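# Tilt crate and slide card sheet under it

## Task

Get the flat card sheet underneath the plastic crate so that clearly more than half of the sheet ends up beneath it. The sheet is the thing that moves: the crate must stay close to its starting spot and heading the entire time, and crate and sheet may only shift together by a very small amount. Anything inside the crate must still be inside at the finish. Tip the crate just a little so the sheet can glide in without resistance; jamming a large part of the sheet under by force is a failure. Lifting the crate clear of the table at any moment is a failure, and so is the tilted crate touching any other object on the table. Still propping the crate up at the end is a failure: release it and withdraw the grippers. The result only counts if it stays in place without the robot holding it, and nothing may be pushed or knocked off the table.

## Robot and tools

Robot: two arms, left_arm and right_arm, mounted facing each other across the table; left_arm's base is on the +y side. The names do not match sides of any camera image. Each arm ends in a parallel gripper. Mounts count as part of their arm, and the arms must not strike or press on each other.

Frame: one shared scene frame, origin at the table centre, +z up, table surface at z = +0.020 m. Each gripper also has its own axes: fingers point along its +x, and they open and close along its y. The reported end_effector_position is the point between the pads, 3 to 4 cm back from the fingertips.

execute_actions: argument actions is a list holding zero or one item, plus optional pictures (boolean, whether camera images come back; by default they do). An empty list just reports the current state. An action item is {"rows": [...], "steps": n}: 1 to 15 rows, steps 1 to 15 (default 15), each step lasting 1/30 s; row k is used on step k and the final row repeats if steps outnumber rows. A wait item is {"steps": n} with n up to 300; it counts from the previous result, so the time you spend replying is included.

Row layout (also used by move's target): one list of 14 numbers, each within [-1, 1], covering both arms even if only one moves. Order: dx, dy, dz, rx, ry, rz, opening for left_arm, then the same seven for right_arm. dx to rz are an offset, not a pose: measured in that gripper's own axes from the gripper pose in the most recent result that shows it (before any such result in the scene, and for second or later calls within one reply, from where the gripper is when the action begins). Every row is relative to that same base, not to the row before. Scale: 1.0 equals 0.6 m of translation or 180 degrees of rotation; rx, ry, rz form one rotation vector. opening is absolute, not an offset: +1 is fully open (0.088 m), empty fingers close at about -0.80, and values down to -1 close no further. Closing fully takes at least about 0.5 s.

Each control step, the commanded pose is clipped to within 70 mm and 16 degrees of the measured pose, then damped inverse kinematics drives the joints, favouring position over orientation. When an action ends, an arm continues only to its last clipped pose, so large moves need follow-up calls. Zero offsets are not a pause: they pull the arm back to the reference pose. To keep an arm still, send the offset back to its desired pose in the first call of a reply and zeros after that, always with the opening it should have.

move: target is a single 14-number row as above, same reference rules. speed is the top path speed in m/s, 0.002 to 0.5 (default 0.25); rotation is capped at twice that value in rad/s. Each gripper follows a straight line toward its target, all paths finishing together within 0.5 to 10 s (cut short at 10 s). Openings are sent when it starts. Paths ignore obstacles and the other arm; grippers can lag, drift, or exceed the speed, especially with a nearly straight arm. Faster contact hits harder, and a target placed beyond a contact presses harder. The result adds a "move:" line with the ending (done, off_target, moving, held, fault), the limits that acted (paced: the sent pose was clipped; held: a check blocked some steps, after which the arm may surge), and each gripper's distance from its target. If only one arm is named, the other finished normally.

wait: seconds from 0 to 10; nothing new is sent while the scene runs. zoom_image: camera (cam_high, cam_low, cam_left_wrist, cam_right_wrist) and region [x0, y0, x1, y1] in pixels of that camera's latest 504x504 image, origin top-left, at most 504 by 504. finished_scene: scene (integer) ends the current scene irreversibly and reports whether the task succeeded.

Result lines: the state line gives, per arm, position in metres, orientation quaternion wxyz, and linear and angular velocities; printed positions may be off, more at long reach. grip_measured is the finger opening on the command scale; the final Joint positions value is the opening in metres; readings may be off by about 1 mm. To grasp, command an opening well below grip_measured; lower squeezes harder, up to roughly 34 N per pad. "pose unreachable" means the clearance check altered or blocked that arm's command; HELD marks affected steps. A "Hand target" line shows where each gripper is being driven.

Limits: joint ranges (rad) waist -3.054 to 3.054, shoulder 0.000 to 3.142, elbow 0.000 to 2.356, wrist pitch -1.571 to 1.571, wrist yaw -1.571 to 1.571, wrist roll -3.142 to 3.142. Load limits (N m): waist 17, shoulder 21.1, elbow 21, wrist pitch 5.55, wrist yaw 5.53, wrist roll 5.19, including held weight. Reaching one triggers a torque fault: the arm halts for 10 s and drops the rest of the call. Holding loads heats motors: MOTOR HOT appears from 50 °C; at 95 °C an OVER-TEMPERATURE FAULT holds the arm, and without cooling within 30 to 60 s it loses power and goes limp.

Friction may leave a gripper short of target or slightly tilted, and tiny moves may not happen; check pose after each move and correct tilt. The simulation keeps running while you reply. Loose objects may occasionally get nudged. Avoid drops, slips, slams, hard hits and strong pushes, and keep everything on the table.

Each tool is called after "Request:" as name(argument=value, ...) on one line, values as JSON.

## Session

Request:
execute_actions(actions=[])

Scene clock: 0.00 s of 4050.00 s.
left_arm: end_effector_position=(-0.0768, +0.2465, +0.2933) grip_measured=+0.831 end_effector_quat_wxyz=(+0.362, +0.480, -0.566, -0.565) end_effector_velocity=(+0.000, +0.001, -0.001) end_effector_angular_velocity=(-0.005, -0.008, +0.004) | right_arm: end_effector_position=(+0.1864, -0.4396, +0.3580) grip_measured=+0.856 end_effector_quat_wxyz=(+0.520, +0.555, +0.620, -0.191) end_effector_velocity=(+0.000, -0.002, +0.003) end_effector_angular_velocity=(+0.011, -0.012, -0.017)
Joint positions: left_arm=[0.058 1.1   0.33  0.634 0.214 1.701 0.08 ] | right_arm=[-1.333  1.37   1.551 -1.482 -0.474  1.393  0.081]
Joint velocities: left_arm=[-0.002 -0.002 -0.007  0.007 -0.007  0.007 -0.   ] | right_arm=[-0.012 -0.012 -0.002  0.007 -0.007  0.007 -0.   ]
Heat: left arm: hottest wrist roll 20 °C (+0.0 °C/min); right arm: hottest wrist roll 21 °C (+0.0 °C/min).
Hand target (left_arm): -0.077, +0.246, +0.293; -0.362, -0.480, +0.566, +0.565
Hand target (right_arm): +0.186, -0.440, +0.358; +0.520, +0.555, +0.620, -0.191

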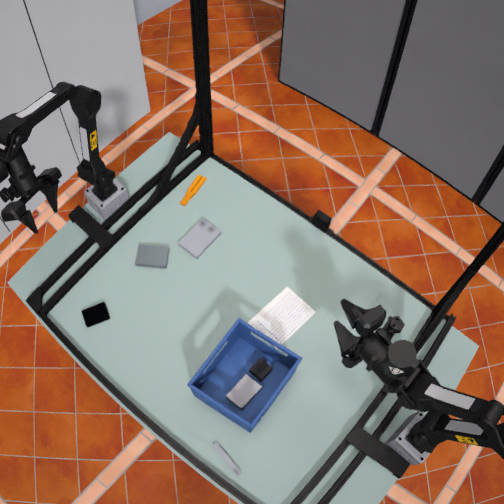

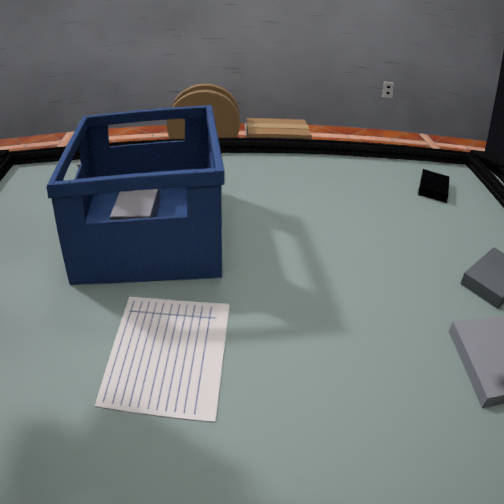

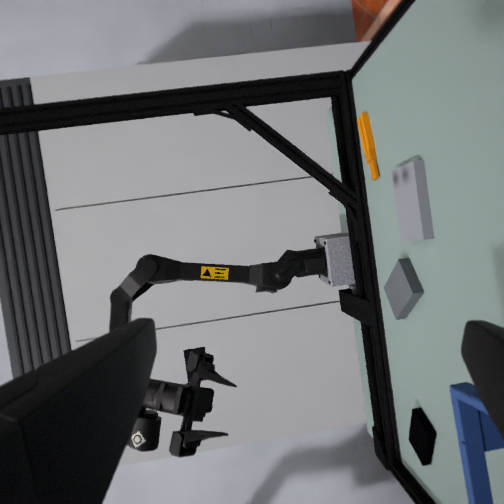

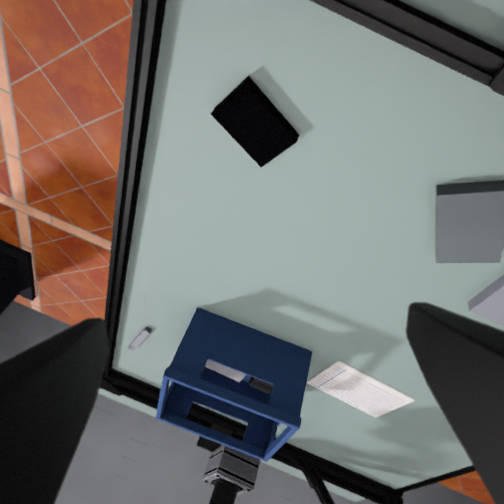

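Request:
move(target=[0,0,0,-0.498,0.404,-0.336,1,0.348,-0.395,-0.43,-0.853,0.068,0.017,-1])

Scene clock: 22.70 s of 4050.00 s.
left_arm: end_effector_position=(-0.0769, +0.2475, +0.2929) grip_measured=+0.995 end_effector_quat_wxyz=(+0.502, +0.503, +0.494, -0.501) end_effector_velocity=(+0.000, +0.002, +0.002) end_effector_angular_velocity=(+0.013, +0.005, +0.010) | right_arm: end_effector_position=(-0.1070, -0.2020, +0.1984) grip_measured=-0.777 end_effector_quat_wxyz=(+0.613, -0.347, +0.361, +0.612) end_effector_velocity=(-0.004, -0.000, -0.001) end_effector_angular_velocity=(-0.008, -0.006, +0.030)
Joint positions: left_arm=[-0.043  1.805  1.722 -1.484 -0.01  -0.162  0.088] | right_arm=[ 0.272  1.499  0.993 -0.549  0.092  0.193  0.001]
Joint velocities: left_arm=[ 0.002  0.002  0.012 -0.022  0.007 -0.007 -0.   ] | right_arm=[ 0.007  0.007  0.007 -0.007 -0.007 -0.022 -0.   ]
Heat: left arm: hottest elbow 22 °C (+5.3 °C/min); right arm: hottest elbow 23 °C (+5.3 °C/min).
Hand target (left_arm): -0.077, +0.245, +0.292; +0.501, +0.500, +0.499, -0.499
Hand target (right_arm): -0.109, -0.199, +0.199; +0.611, -0.349, +0.356, +0.615
Off the commanded pose (left_arm): 0.001 m, 1 deg.
Off the commanded pose (right_arm): 0.004 m, 1 deg.
move: done

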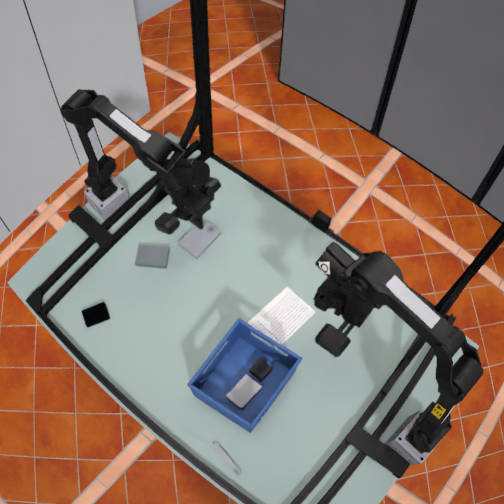

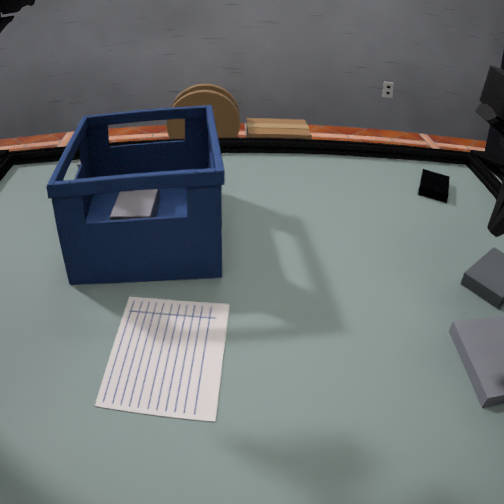

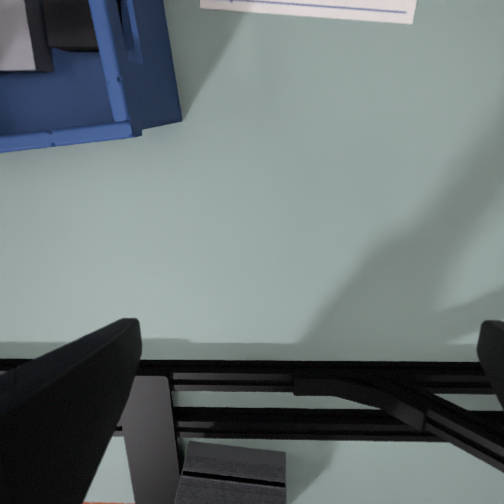

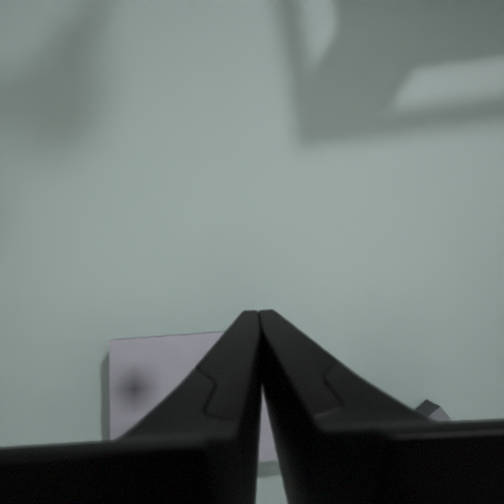

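Request:
move(target=[0.11,0.137,0.145,0,0,0,1,0.28,0.155,0.22,0,0,0,-1])

Scene clock: 28.17 s of 4050.00 s.
left_arm: end_effector_position=(+0.0037, +0.1620, +0.2303) grip_measured=+0.995 end_effector_quat_wxyz=(+0.503, +0.502, +0.493, -0.502) end_effector_velocity=(+0.002, +0.002, -0.002) end_effector_angular_velocity=(+0.013, -0.021, +0.020) | right_arm: end_effector_position=(-0.1979, -0.0052, +0.1218) grip_measured=-0.777 end_effector_quat_wxyz=(+0.612, -0.345, +0.358, +0.615) end_effector_velocity=(-0.004, -0.004, -0.009) end_effector_angular_velocity=(-0.041, +0.004, +0.020)
Joint positions: left_arm=[ 0.187  2.123  1.919 -1.355 -0.008  0.068  0.088] | right_arm=[ 0.373  2.386  1.902 -0.573  0.14   0.277  0.001]
Joint velocities: left_arm=[-0.002  0.002 -0.002 -0.007 -0.022 -0.022  0.   ] | right_arm=[ 0.002  0.022  0.022 -0.037 -0.022 -0.007  0.   ]
Heat: left arm: hottest elbow 22 °C (+4.3 °C/min); right arm: hottest elbow 23 °C (+4.3 °C/min).
Hand target (left_arm): +0.005, +0.160, +0.228; +0.502, +0.503, +0.494, -0.501
Hand target (right_arm): -0.200, -0.004, +0.117; +0.612, -0.346, +0.361, +0.612
Off the commanded pose (left_arm): 0.004 m, 0 deg.
Off the commanded pose (right_arm): 0.003 m, 0 deg.
move: done

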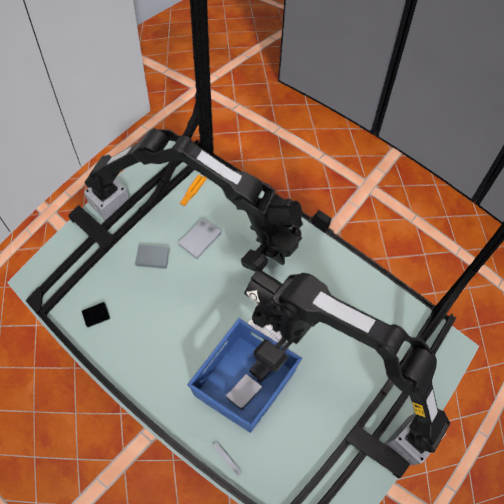

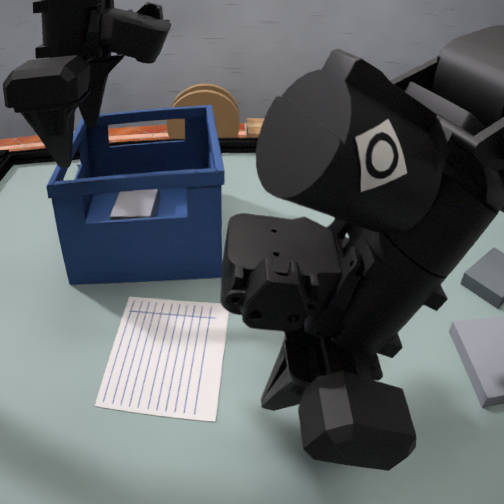

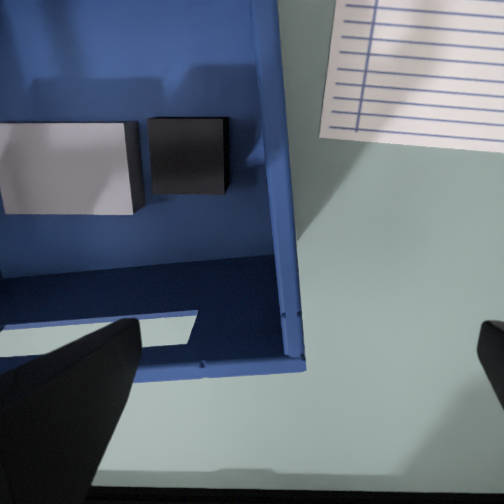

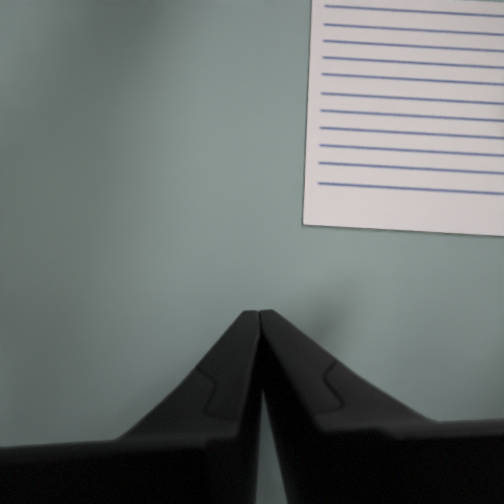

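Request:
move(target=[0.09,0.008,0.07,-0.022,-0.1,0,1,0,0,0,-0.5,0,0,-1])

Request:
move(target=[0.04,0,-0.013,0,0,0,1,0,0,0,0,0.15,0,-1])

Scene clock: 39.00 s of 4050.00 s.
left_arm: end_effector_position=(+0.0079, +0.1180, +0.1737) grip_measured=+0.995 end_effector_quat_wxyz=(+0.589, +0.404, +0.425, -0.556) end_effector_velocity=(-0.000, +0.000, +0.001) end_effector_angular_velocity=(-0.007, -0.005, +0.007) | right_arm: end_effector_position=(-0.1982, -0.0051, +0.1206) grip_measured=-0.777 end_effector_quat_wxyz=(+0.191, -0.676, -0.178, +0.689) end_effector_velocity=(+0.002, -0.004, -0.002) end_effector_angular_velocity=(-0.022, -0.019, +0.033)
Joint positions: left_arm=[ 0.193  2.066  1.561 -0.748 -0.     0.012  0.088] | right_arm=[ 0.373  2.391  1.906 -0.575  0.14  -1.284  0.001]
Joint velocities: left_arm=[-0.002 -0.007 -0.007  0.007 -0.007 -0.007 -0.   ] | right_arm=[-0.002 -0.002 -0.002 -0.022 -0.007 -0.037 -0.   ]
Heat: left arm: hottest elbow 23 °C (+4.6 °C/min); right arm: hottest shoulder 24 °C (+4.6 °C/min).
Hand target (left_arm): +0.008, +0.120, +0.177; +0.591, +0.399, +0.426, -0.557
Hand target (right_arm): -0.198, -0.005, +0.122; -0.189, +0.677, +0.182, -0.688
Off the commanded pose (left_arm): 0.003 m, 1 deg.
Off the commanded pose (right_arm): 0.001 m, 1 deg.
move: done

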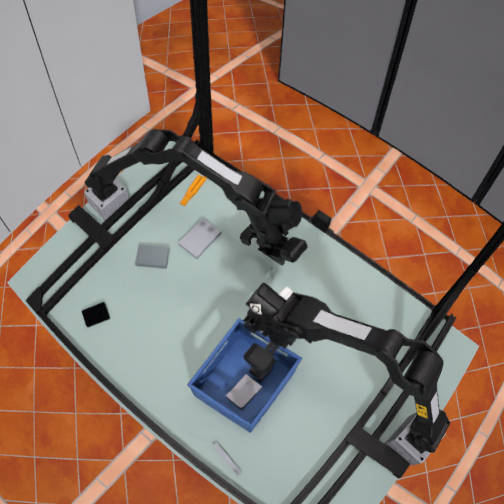

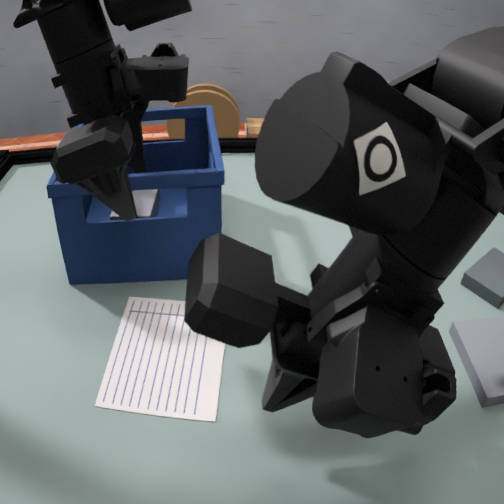

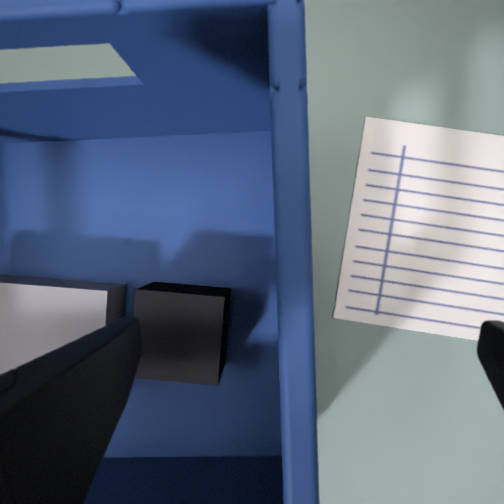

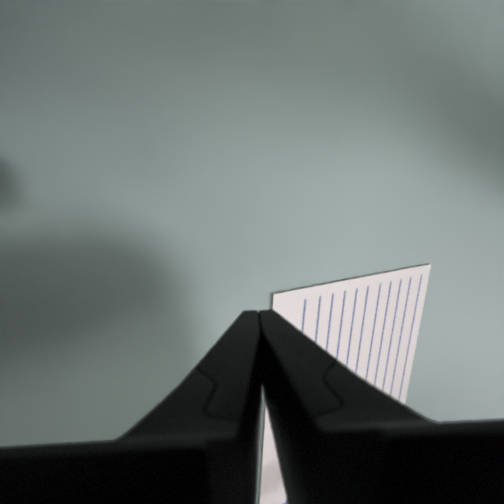

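Scene clock: 40.50 s of 4050.00 s.
left_arm: end_effector_position=(+0.0082, +0.1146, +0.1578) grip_measured=+0.995 end_effector_quat_wxyz=(+0.594, +0.398, +0.418, -0.560) end_effector_velocity=(+0.002, +0.000, +0.001) end_effector_angular_velocity=(-0.007, -0.005, +0.012) | right_arm: end_effector_position=(-0.1967, -0.0059, +0.1247) grip_measured=-0.777 end_effector_quat_wxyz=(-0.229, +0.816, +0.132, -0.514) end_effector_velocity=(+0.004, +0.001, +0.009) end_effector_angular_velocity=(-0.010, -0.030, -0.003)
Joint positions: left_arm=[ 0.193  2.081  1.512 -0.661 -0.     0.011  0.088] | right_arm=[ 0.49   2.628  2.335 -0.988  0.623 -1.099  0.001]
Joint velocities: left_arm=[ 0.002 -0.007 -0.007  0.007 -0.007 -0.007 -0.   ] | right_arm=[-0.002  0.017  0.066 -0.066  0.022 -0.007  0.   ]
Heat: left arm: hottest elbow 23 °C (+4.4 °C/min); right arm: hottest shoulder 24 °C (+4.4 °C/min).
Hand target (left_arm): +0.008, +0.118, +0.149; +0.589, +0.404, +0.425, -0.556
Hand target (right_arm): -0.198, -0.006, +0.120; -0.228, +0.818, +0.129, -0.512
Off the commanded pose (left_arm): 0.010 m, 1 deg.
Off the commanded pose (right_arm): 0.004 m, 1 deg.
move: off_target (left_arm)

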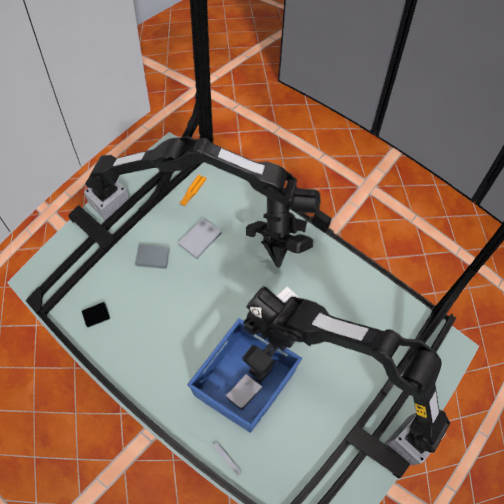

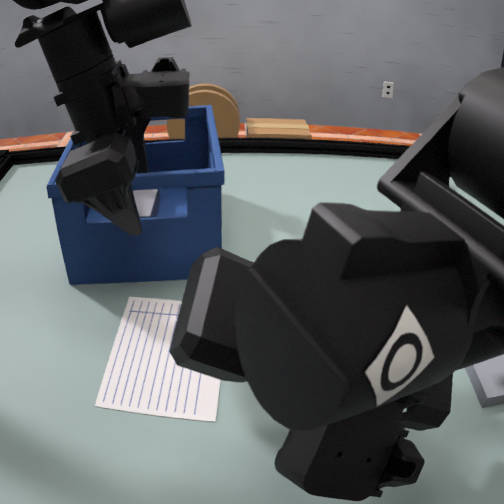

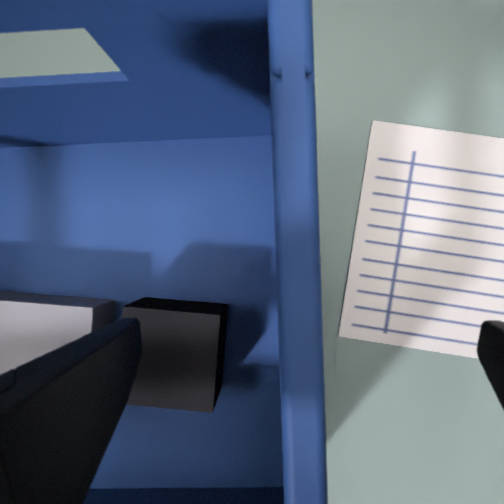

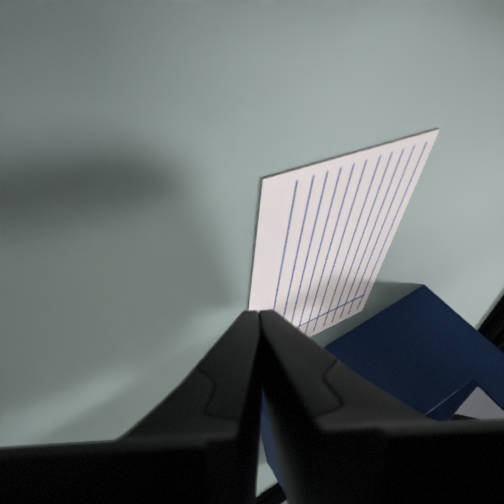

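Request:
move(target=[-0.005,0.004,0,0,0,0,-1,0.12,-0.032,0.018,0,-0.09,-0.045,-1], speed=0.1)

Scene clock: 50.73 s of 4050.00 s.
left_arm: end_effector_position=(+0.0112, +0.1156, +0.1568) grip_measured=-0.662 end_effector_quat_wxyz=(+0.596, +0.399, +0.419, -0.557) end_effector_velocity=(-0.000, +0.000, -0.001) end_effector_angular_velocity=(-0.003, +0.000, +0.021) | right_arm: end_effector_position=(-0.1755, +0.0454, +0.0739) grip_measured=-0.777 end_effector_quat_wxyz=(-0.245, +0.725, +0.217, -0.606) end_effector_velocity=(-0.005, +0.003, +0.002) end_effector_angular_velocity=(+0.011, +0.031, +0.024)
Joint positions: left_arm=[ 0.198  2.083  1.511 -0.663 -0.006  0.013  0.007] | right_arm=[ 0.363  2.606  2.046 -0.404  0.347 -1.347  0.001]
Joint velocities: left_arm=[-0.002 -0.002 -0.007  0.007 -0.007 -0.022 -0.   ] | right_arm=[-0.002 -0.002 -0.002  0.022 -0.037 -0.007 -0.   ]
Heat: left arm: hottest shoulder 22 °C (+2.4 °C/min); right arm: hottest shoulder 28 °C (+8.3 °C/min).
Hand target (left_arm): +0.010, +0.116, +0.161; +0.594, +0.398, +0.418, -0.560
Hand target (right_arm): -0.174, +0.045, +0.075; -0.243, +0.725, +0.219, -0.606
Off the commanded pose (left_arm): 0.004 m, 1 deg.
Off the commanded pose (right_arm): 0.001 m, 0 deg.
move: done

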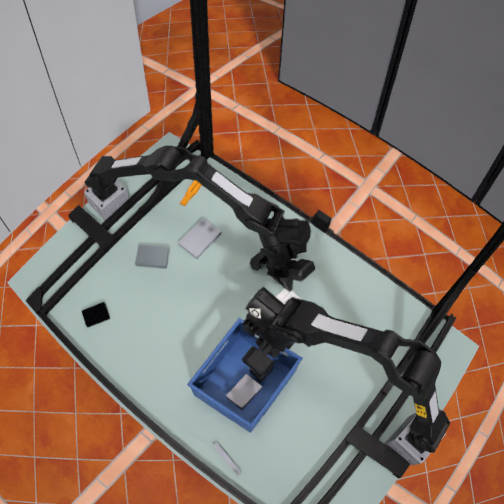

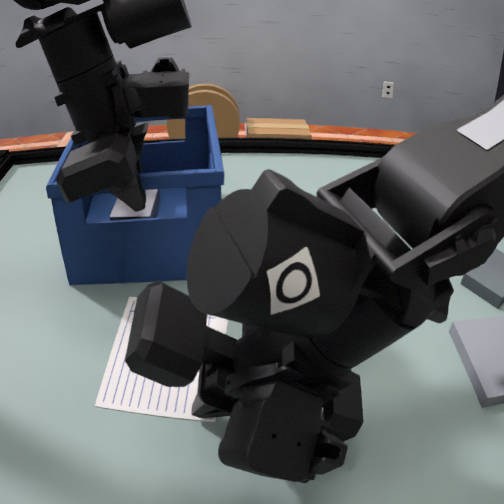

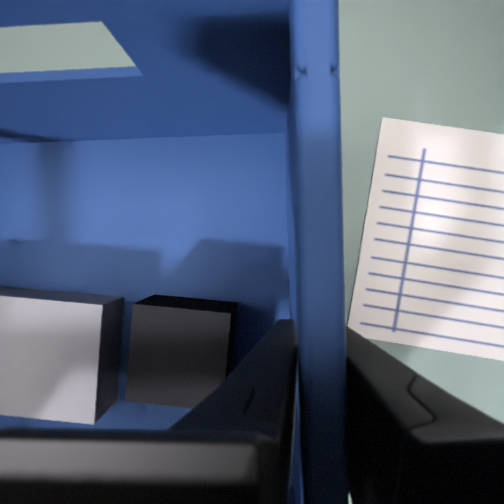

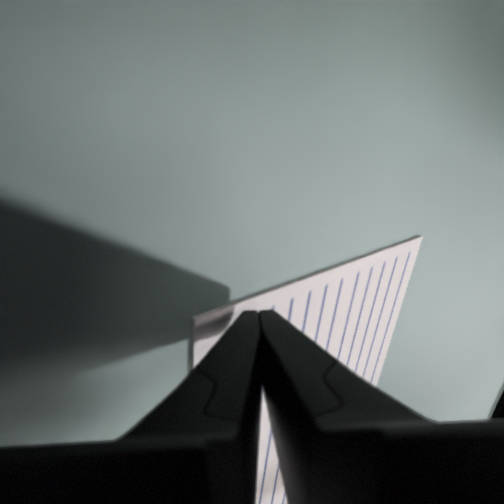

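Request:
move(target=[-0.041,0.028,0.014,-0.013,0,-0.037,-1,0.049,-0.04,-0.035,0,0,0,-1], speed=0.03)

Request:
move(target=[0,0,0,0,0,0,-1,0.03,0.018,0.005,0,0,0,-1], speed=0.03)

Scene clock: 57.80 s of 4050.00 s.
left_arm: end_effector_position=(+0.0200, +0.1231, +0.1670) grip_measured=-0.664 end_effector_quat_wxyz=(+0.557, +0.376, +0.463, -0.577) end_effector_velocity=(+0.001, +0.007, -0.000) end_effector_angular_velocity=(+0.031, +0.013, +0.012) | right_arm: end_effector_position=(-0.1518, +0.0793, +0.0749) grip_measured=-0.777 end_effector_quat_wxyz=(-0.249, +0.723, +0.218, -0.606) end_effector_velocity=(-0.002, +0.003, +0.001) end_effector_angular_velocity=(+0.004, +0.023, +0.005)
Joint positions: left_arm=[ 0.265  2.082  1.561 -0.765  0.135  0.051  0.006] | right_arm=[ 0.304  2.741  2.308 -0.506  0.314 -1.393  0.001]
Joint velocities: left_arm=[ 0.007 -0.002  0.002 -0.037  0.007 -0.007 -0.   ] | right_arm=[-0.002  0.012  0.027 -0.007 -0.022  0.007 -0.   ]
Heat: left arm: hottest shoulder 24 °C (+4.2 °C/min); right arm: hottest shoulder 31 °C (+10.4 °C/min).
Hand target (left_arm): +0.028, +0.117, +0.183; +0.571, +0.362, +0.452, -0.582
Hand target (right_arm): -0.150, +0.080, +0.069; -0.245, +0.725, +0.217, -0.606
Off the commanded pose (left_arm): 0.019 m, 3 deg.
Off the commanded pose (right_arm): 0.006 m, 1 deg.
move: off_target (left_arm)

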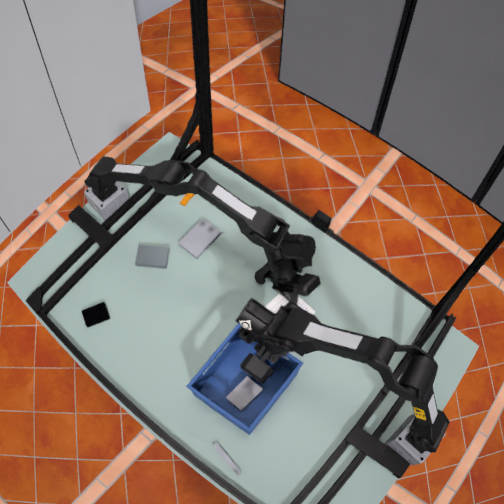

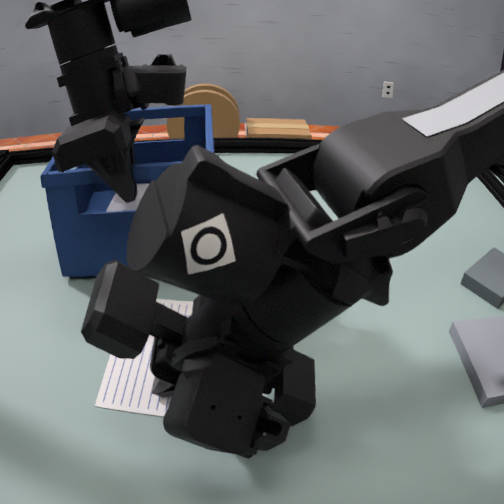

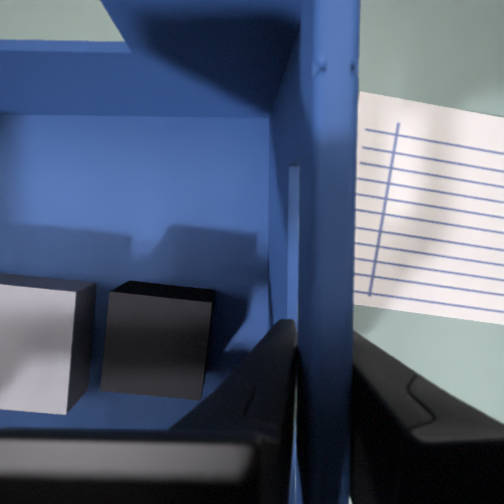

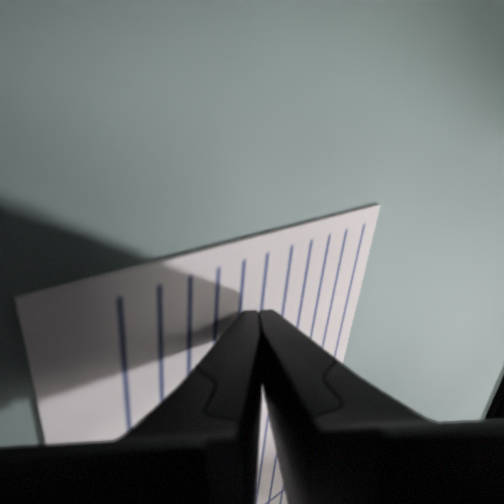

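Scene clock: 58.73 s of 4050.00 s.
left_arm: end_effector_position=(+0.0181, +0.1238, +0.1637) grip_measured=-0.664 end_effector_quat_wxyz=(+0.554, +0.379, +0.465, -0.577) end_effector_velocity=(-0.000, +0.002, -0.000) end_effector_angular_velocity=(+0.009, -0.004, +0.007) | right_arm: end_effector_position=(-0.1530, +0.0843, +0.0707) grip_measured=-0.777 end_effector_quat_wxyz=(-0.259, +0.718, +0.225, -0.605) end_effector_velocity=(+0.001, -0.001, -0.002) end_effector_angular_velocity=(-0.010, -0.001, +0.008)
Joint positions: left_arm=[ 0.261  2.089  1.56  -0.765  0.135  0.051  0.006] | right_arm=[ 0.304  2.757  2.309 -0.466  0.314 -1.393  0.001]
Joint velocities: left_arm=[-0.002 -0.002 -0.002 -0.007 -0.007 -0.007  0.   ] | right_arm=[-0.002  0.002  0.002 -0.007 -0.007 -0.007 -0.   ]
Heat: left arm: hottest shoulder 25 °C (+5.1 °C/min); right arm: hottest shoulder 31 °C (+10.2 °C/min).
Hand target (left_arm): +0.020, +0.123, +0.167; +0.557, +0.377, +0.463, -0.577
Hand target (right_arm): -0.151, +0.082, +0.054; -0.249, +0.723, +0.218, -0.606
Off the commanded pose (left_arm): 0.004 m, 1 deg.
Off the commanded pose (right_arm): 0.017 m, 1 deg.
move: off_target (right_arm)

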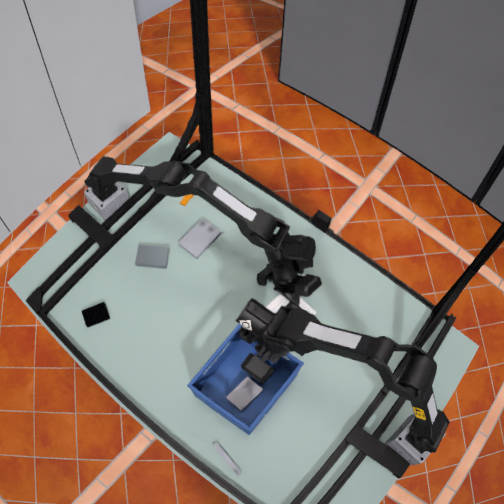

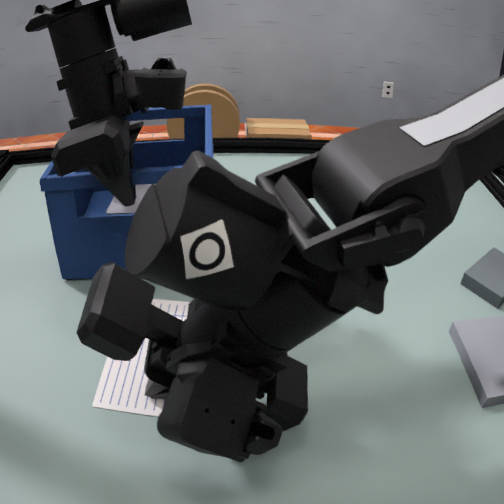

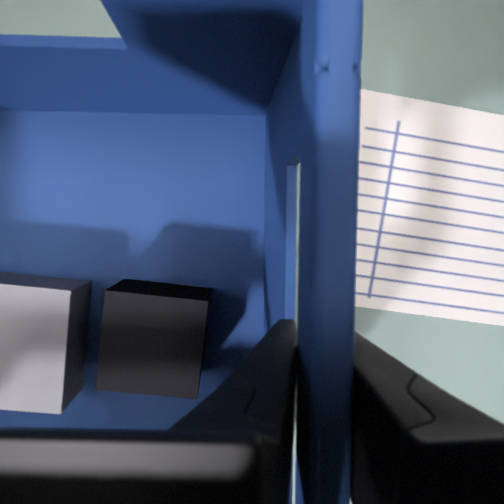

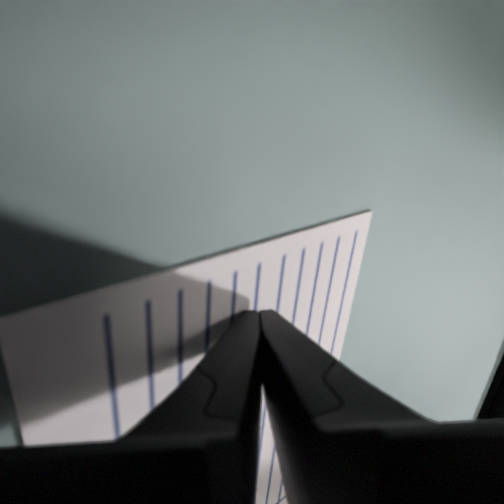

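Request:
move(target=[-0.048,0.022,0.037,0,-0.02,0,-1,0.022,0.022,-0.025,0,0,0,-1], speed=0.03)

Scene clock: 63.77 s of 4050.00 s.
left_arm: end_effector_position=(+0.0295, +0.1220, +0.1745) grip_measured=-0.665 end_effector_quat_wxyz=(+0.553, +0.376, +0.469, -0.577) end_effector_velocity=(-0.001, +0.007, -0.003) end_effector_angular_velocity=(+0.037, -0.003, -0.007) | right_arm: end_effector_position=(-0.1469, +0.0864, +0.0695) grip_measured=-0.777 end_effector_quat_wxyz=(-0.270, +0.708, +0.237, -0.609) end_effector_velocity=(+0.001, -0.003, -0.006) end_effector_angular_velocity=(-0.019, -0.003, +0.008)
Joint positions: left_arm=[ 0.29   2.093  1.611 -0.818  0.151  0.072  0.006] | right_arm=[ 0.289  2.728  2.227 -0.372  0.292 -1.408  0.001]
Joint velocities: left_arm=[-0.002  0.002  0.002 -0.037 -0.007  0.007  0.   ] | right_arm=[-0.002  0.002 -0.007 -0.007 -0.007 -0.007 -0.   ]
Heat: left arm: hottest shoulder 26 °C (+6.0 °C/min); right arm: hottest shoulder 32 °C (+11.0 °C/min).
Hand target (left_arm): +0.036, +0.112, +0.196; +0.569, +0.361, +0.447, -0.588
Hand target (right_arm): -0.136, +0.081, +0.055; -0.259, +0.718, +0.225, -0.605
Off the commanded pose (left_arm): 0.025 m, 4 deg.
Off the commanded pose (right_arm): 0.020 m, 2 deg.
move: off_target (left_arm, right_arm)

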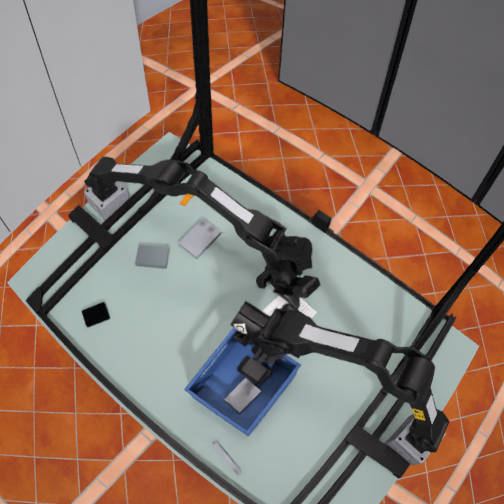

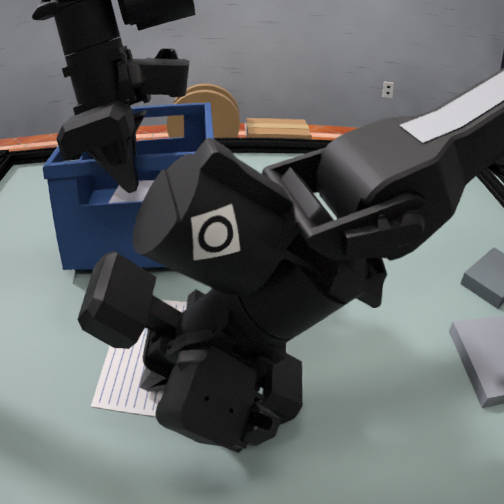

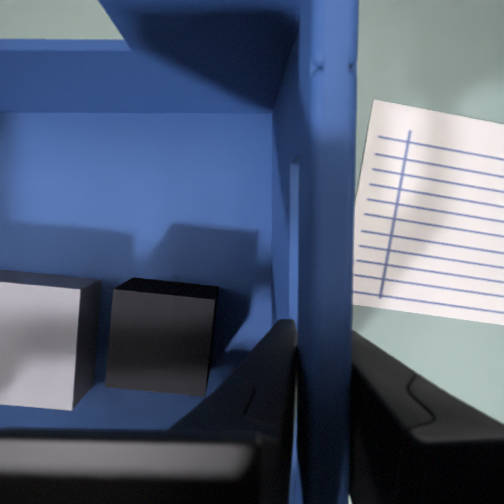

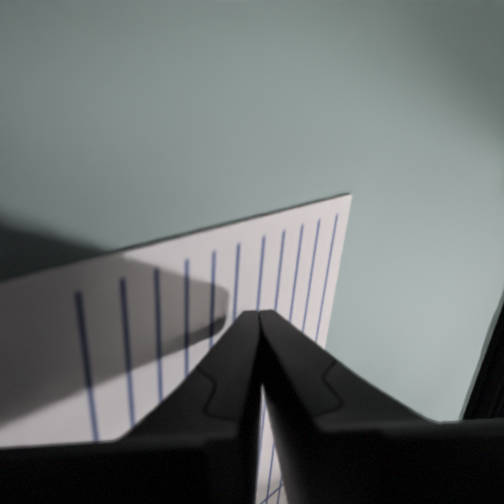

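Request:
move(target=[-0.025,0,0.021,0,-0.02,0,-1,0.027,0.02,-0.114,0,0.04,0.01,-1], speed=0.04)

Scene clock: 69.63 s of 4050.00 s.
left_arm: end_effector_position=(+0.0301, +0.1201, +0.1733) grip_measured=-0.665 end_effector_quat_wxyz=(+0.556, +0.373, +0.467, -0.578) end_effector_velocity=(-0.000, +0.000, -0.001) end_effector_angular_velocity=(+0.001, -0.001, +0.020) | right_arm: end_effector_position=(-0.0862, +0.0886, +0.0725) grip_measured=-0.777 end_effector_quat_wxyz=(-0.288, +0.738, +0.220, -0.569) end_effector_velocity=(+0.001, -0.001, +0.002) end_effector_angular_velocity=(-0.009, -0.009, +0.018)
Joint positions: left_arm=[ 0.291  2.096  1.609 -0.805  0.151  0.07   0.006] | right_arm=[ 0.208  2.703  2.175 -0.335  0.349 -1.46   0.001]
Joint velocities: left_arm=[-0.002 -0.002 -0.007  0.007 -0.007 -0.022 -0.   ] | right_arm=[-0.002 -0.007 -0.002 -0.007 -0.007 -0.022 -0.   ]
Heat: left arm: hottest shoulder 28 °C (+7.0 °C/min); right arm: hottest shoulder 34 °C (+13.1 °C/min).
Hand target (left_arm): +0.032, +0.115, +0.192; +0.568, +0.358, +0.452, -0.588
Hand target (right_arm): -0.076, +0.082, +0.058; -0.275, +0.748, +0.208, -0.567
Off the commanded pose (left_arm): 0.020 m, 3 deg.
Off the commanded pose (right_arm): 0.019 m, 2 deg.
move: off_target (left_arm, right_arm)

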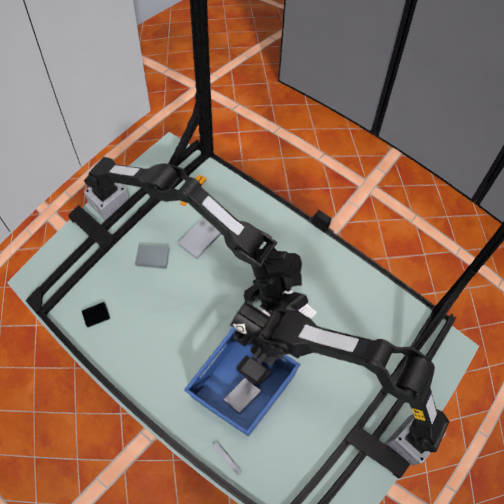

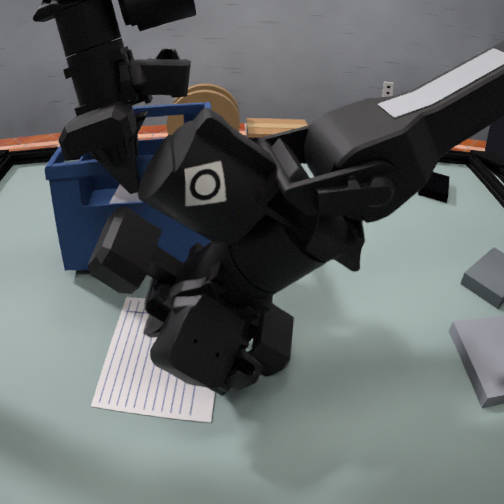

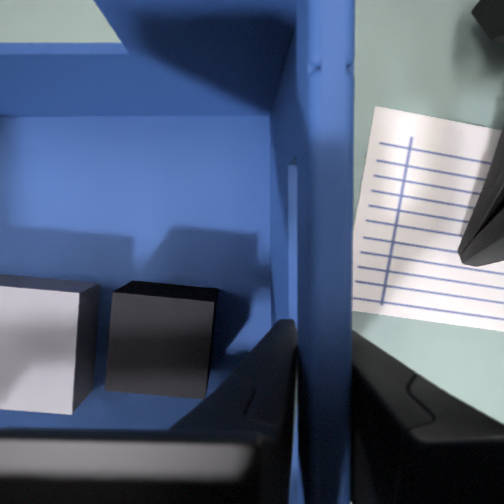

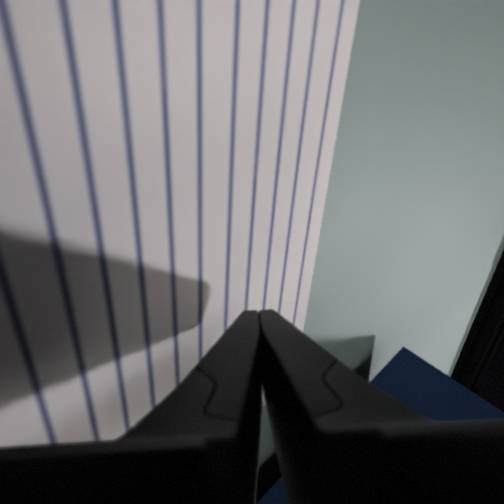

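Request:
move(target=[-0.025,0,0.018,0,-0.015,0,-1,-0.03,0.025,0.04,0.1,-0.02,0.07,-1], speed=0.1)

Request:
move(target=[-0.025,0,0.018,0,-0.015,0,-1,0.035,0.022,0,0,0,0,-1], speed=0.03)

Scene clock: 76.37 s of 4050.00 s.
left_arm: end_effector_position=(+0.0295, +0.1207, +0.1715) grip_measured=-0.665 end_effector_quat_wxyz=(+0.554, +0.374, +0.469, -0.577) end_effector_velocity=(-0.003, +0.002, +0.002) end_effector_angular_velocity=(+0.004, -0.004, +0.002) | right_arm: end_effector_position=(-0.1115, +0.0693, +0.0743) grip_measured=-0.777 end_effector_quat_wxyz=(+0.334, -0.683, -0.067, +0.646) end_effector_velocity=(-0.002, -0.004, -0.002) end_effector_angular_velocity=(-0.022, +0.007, +0.000)
Joint positions: left_arm=[ 0.29   2.098  1.606 -0.804  0.151  0.07   0.006] | right_arm=[ 0.226  2.737  2.355 -0.658  0.238 -1.082  0.001]
Joint velocities: left_arm=[-0.007 -0.007 -0.002 -0.007 -0.007 -0.007 -0.   ] | right_arm=[ 0.002 -0.002 -0.002 -0.022 -0.007  0.007 -0.   ]
Heat: left arm: hottest shoulder 30 °C (+8.1 °C/min); right arm: hottest shoulder 35 °C (+13.1 °C/min).
Hand target (left_arm): +0.033, +0.115, +0.191; +0.567, +0.360, +0.454, -0.586
Hand target (right_arm): -0.114, +0.069, +0.070; -0.334, +0.681, +0.064, -0.648
Off the commanded pose (left_arm): 0.020 m, 3 deg.
Off the commanded pose (right_arm): 0.004 m, 1 deg.
joint sent to its limit (right arm) — the command would take joint 3 (elbow) past its upper limit, so that joint was sent only as far as its limit.
move: off_target (left_arm)

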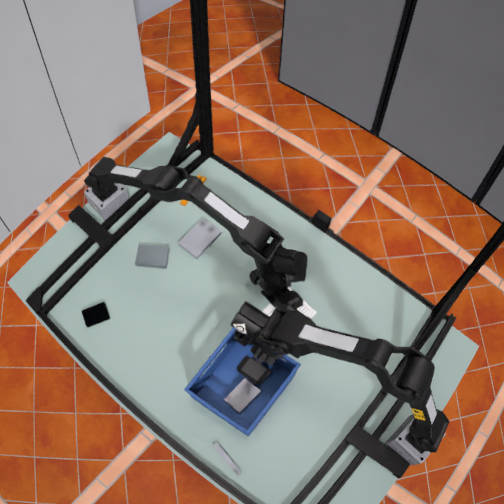

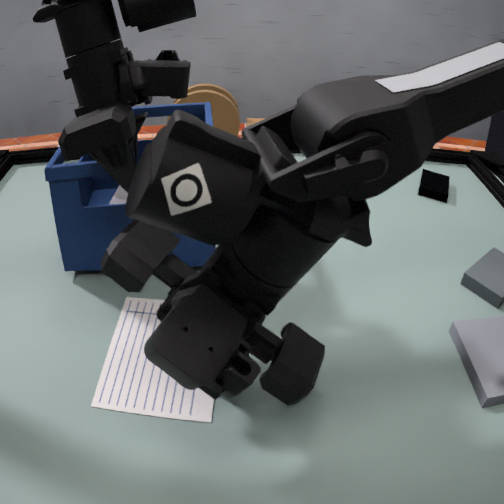

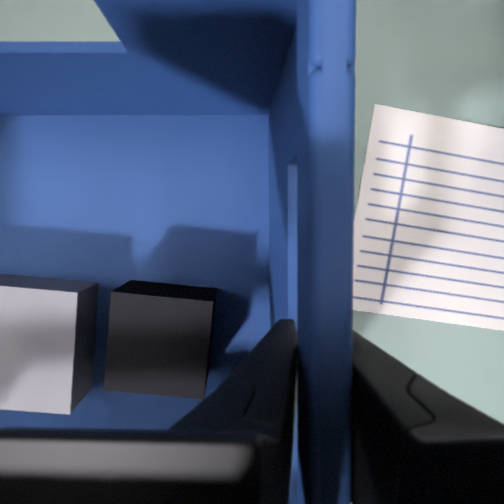

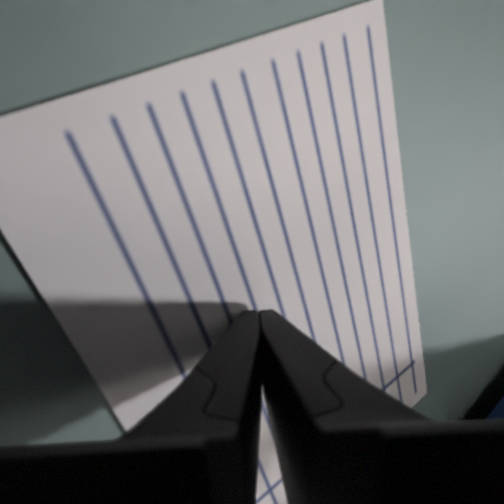

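Scene clock: 77.43 s of 4050.00 s.
left_arm: end_effector_position=(+0.0293, +0.1207, +0.1712) grip_measured=-0.665 end_effector_quat_wxyz=(+0.554, +0.375, +0.469, -0.577) end_effector_velocity=(-0.003, +0.003, -0.001) end_effector_angular_velocity=(+0.012, +0.011, +0.003) | right_arm: end_effector_position=(-0.1123, +0.0757, +0.0714) grip_measured=-0.777 end_effector_quat_wxyz=(+0.348, -0.675, -0.078, +0.646) end_effector_velocity=(+0.000, +0.001, -0.002) end_effector_angular_velocity=(+0.000, +0.002, +0.008)
Joint positions: left_arm=[ 0.29   2.099  1.606 -0.804  0.151  0.07   0.006] | right_arm=[ 0.226  2.74   2.333 -0.593  0.239 -1.082  0.001]
Joint velocities: left_arm=[-0.002 -0.002 -0.007 -0.007  0.007 -0.007 -0.   ] | right_arm=[-0.002  0.002 -0.002  0.007 -0.007 -0.007 -0.   ]
Heat: left arm: hottest shoulder 30 °C (+8.1 °C/min); right arm: hottest shoulder 35 °C (+13.1 °C/min).
Hand target (left_arm): +0.032, +0.115, +0.189; +0.565, +0.361, +0.455, -0.586
Hand target (right_arm): -0.113, +0.069, +0.050; -0.334, +0.683, +0.067, -0.646
Off the commanded pose (left_arm): 0.019 m, 3 deg.
Off the commanded pose (right_arm): 0.023 m, 2 deg.
move: off_target (left_arm, right_arm)

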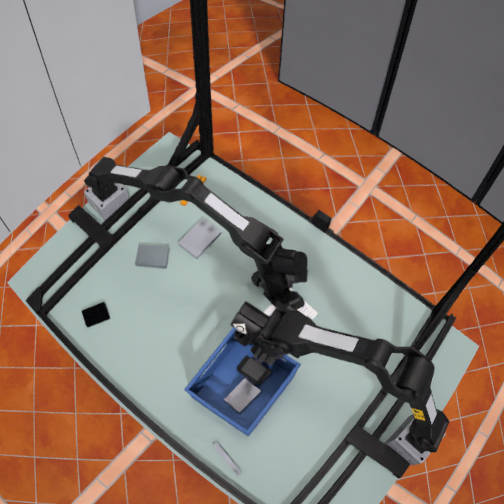

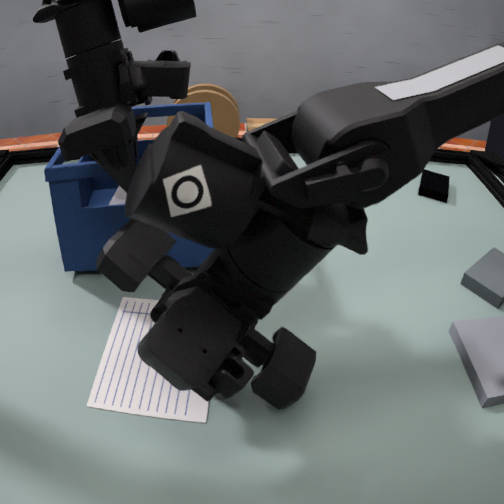

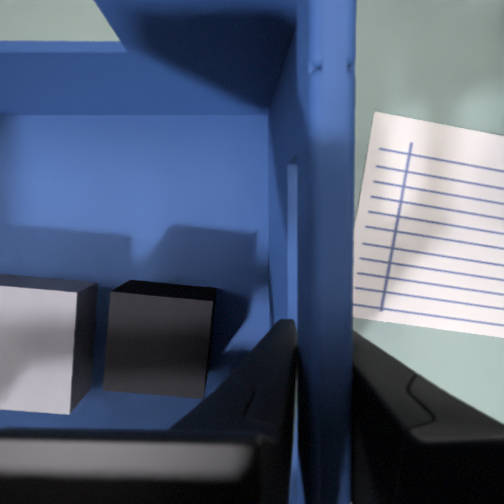

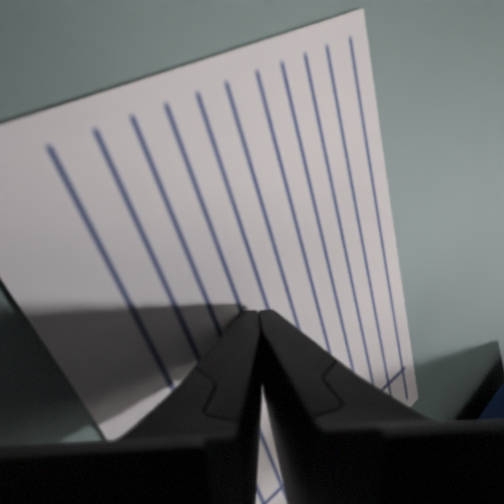

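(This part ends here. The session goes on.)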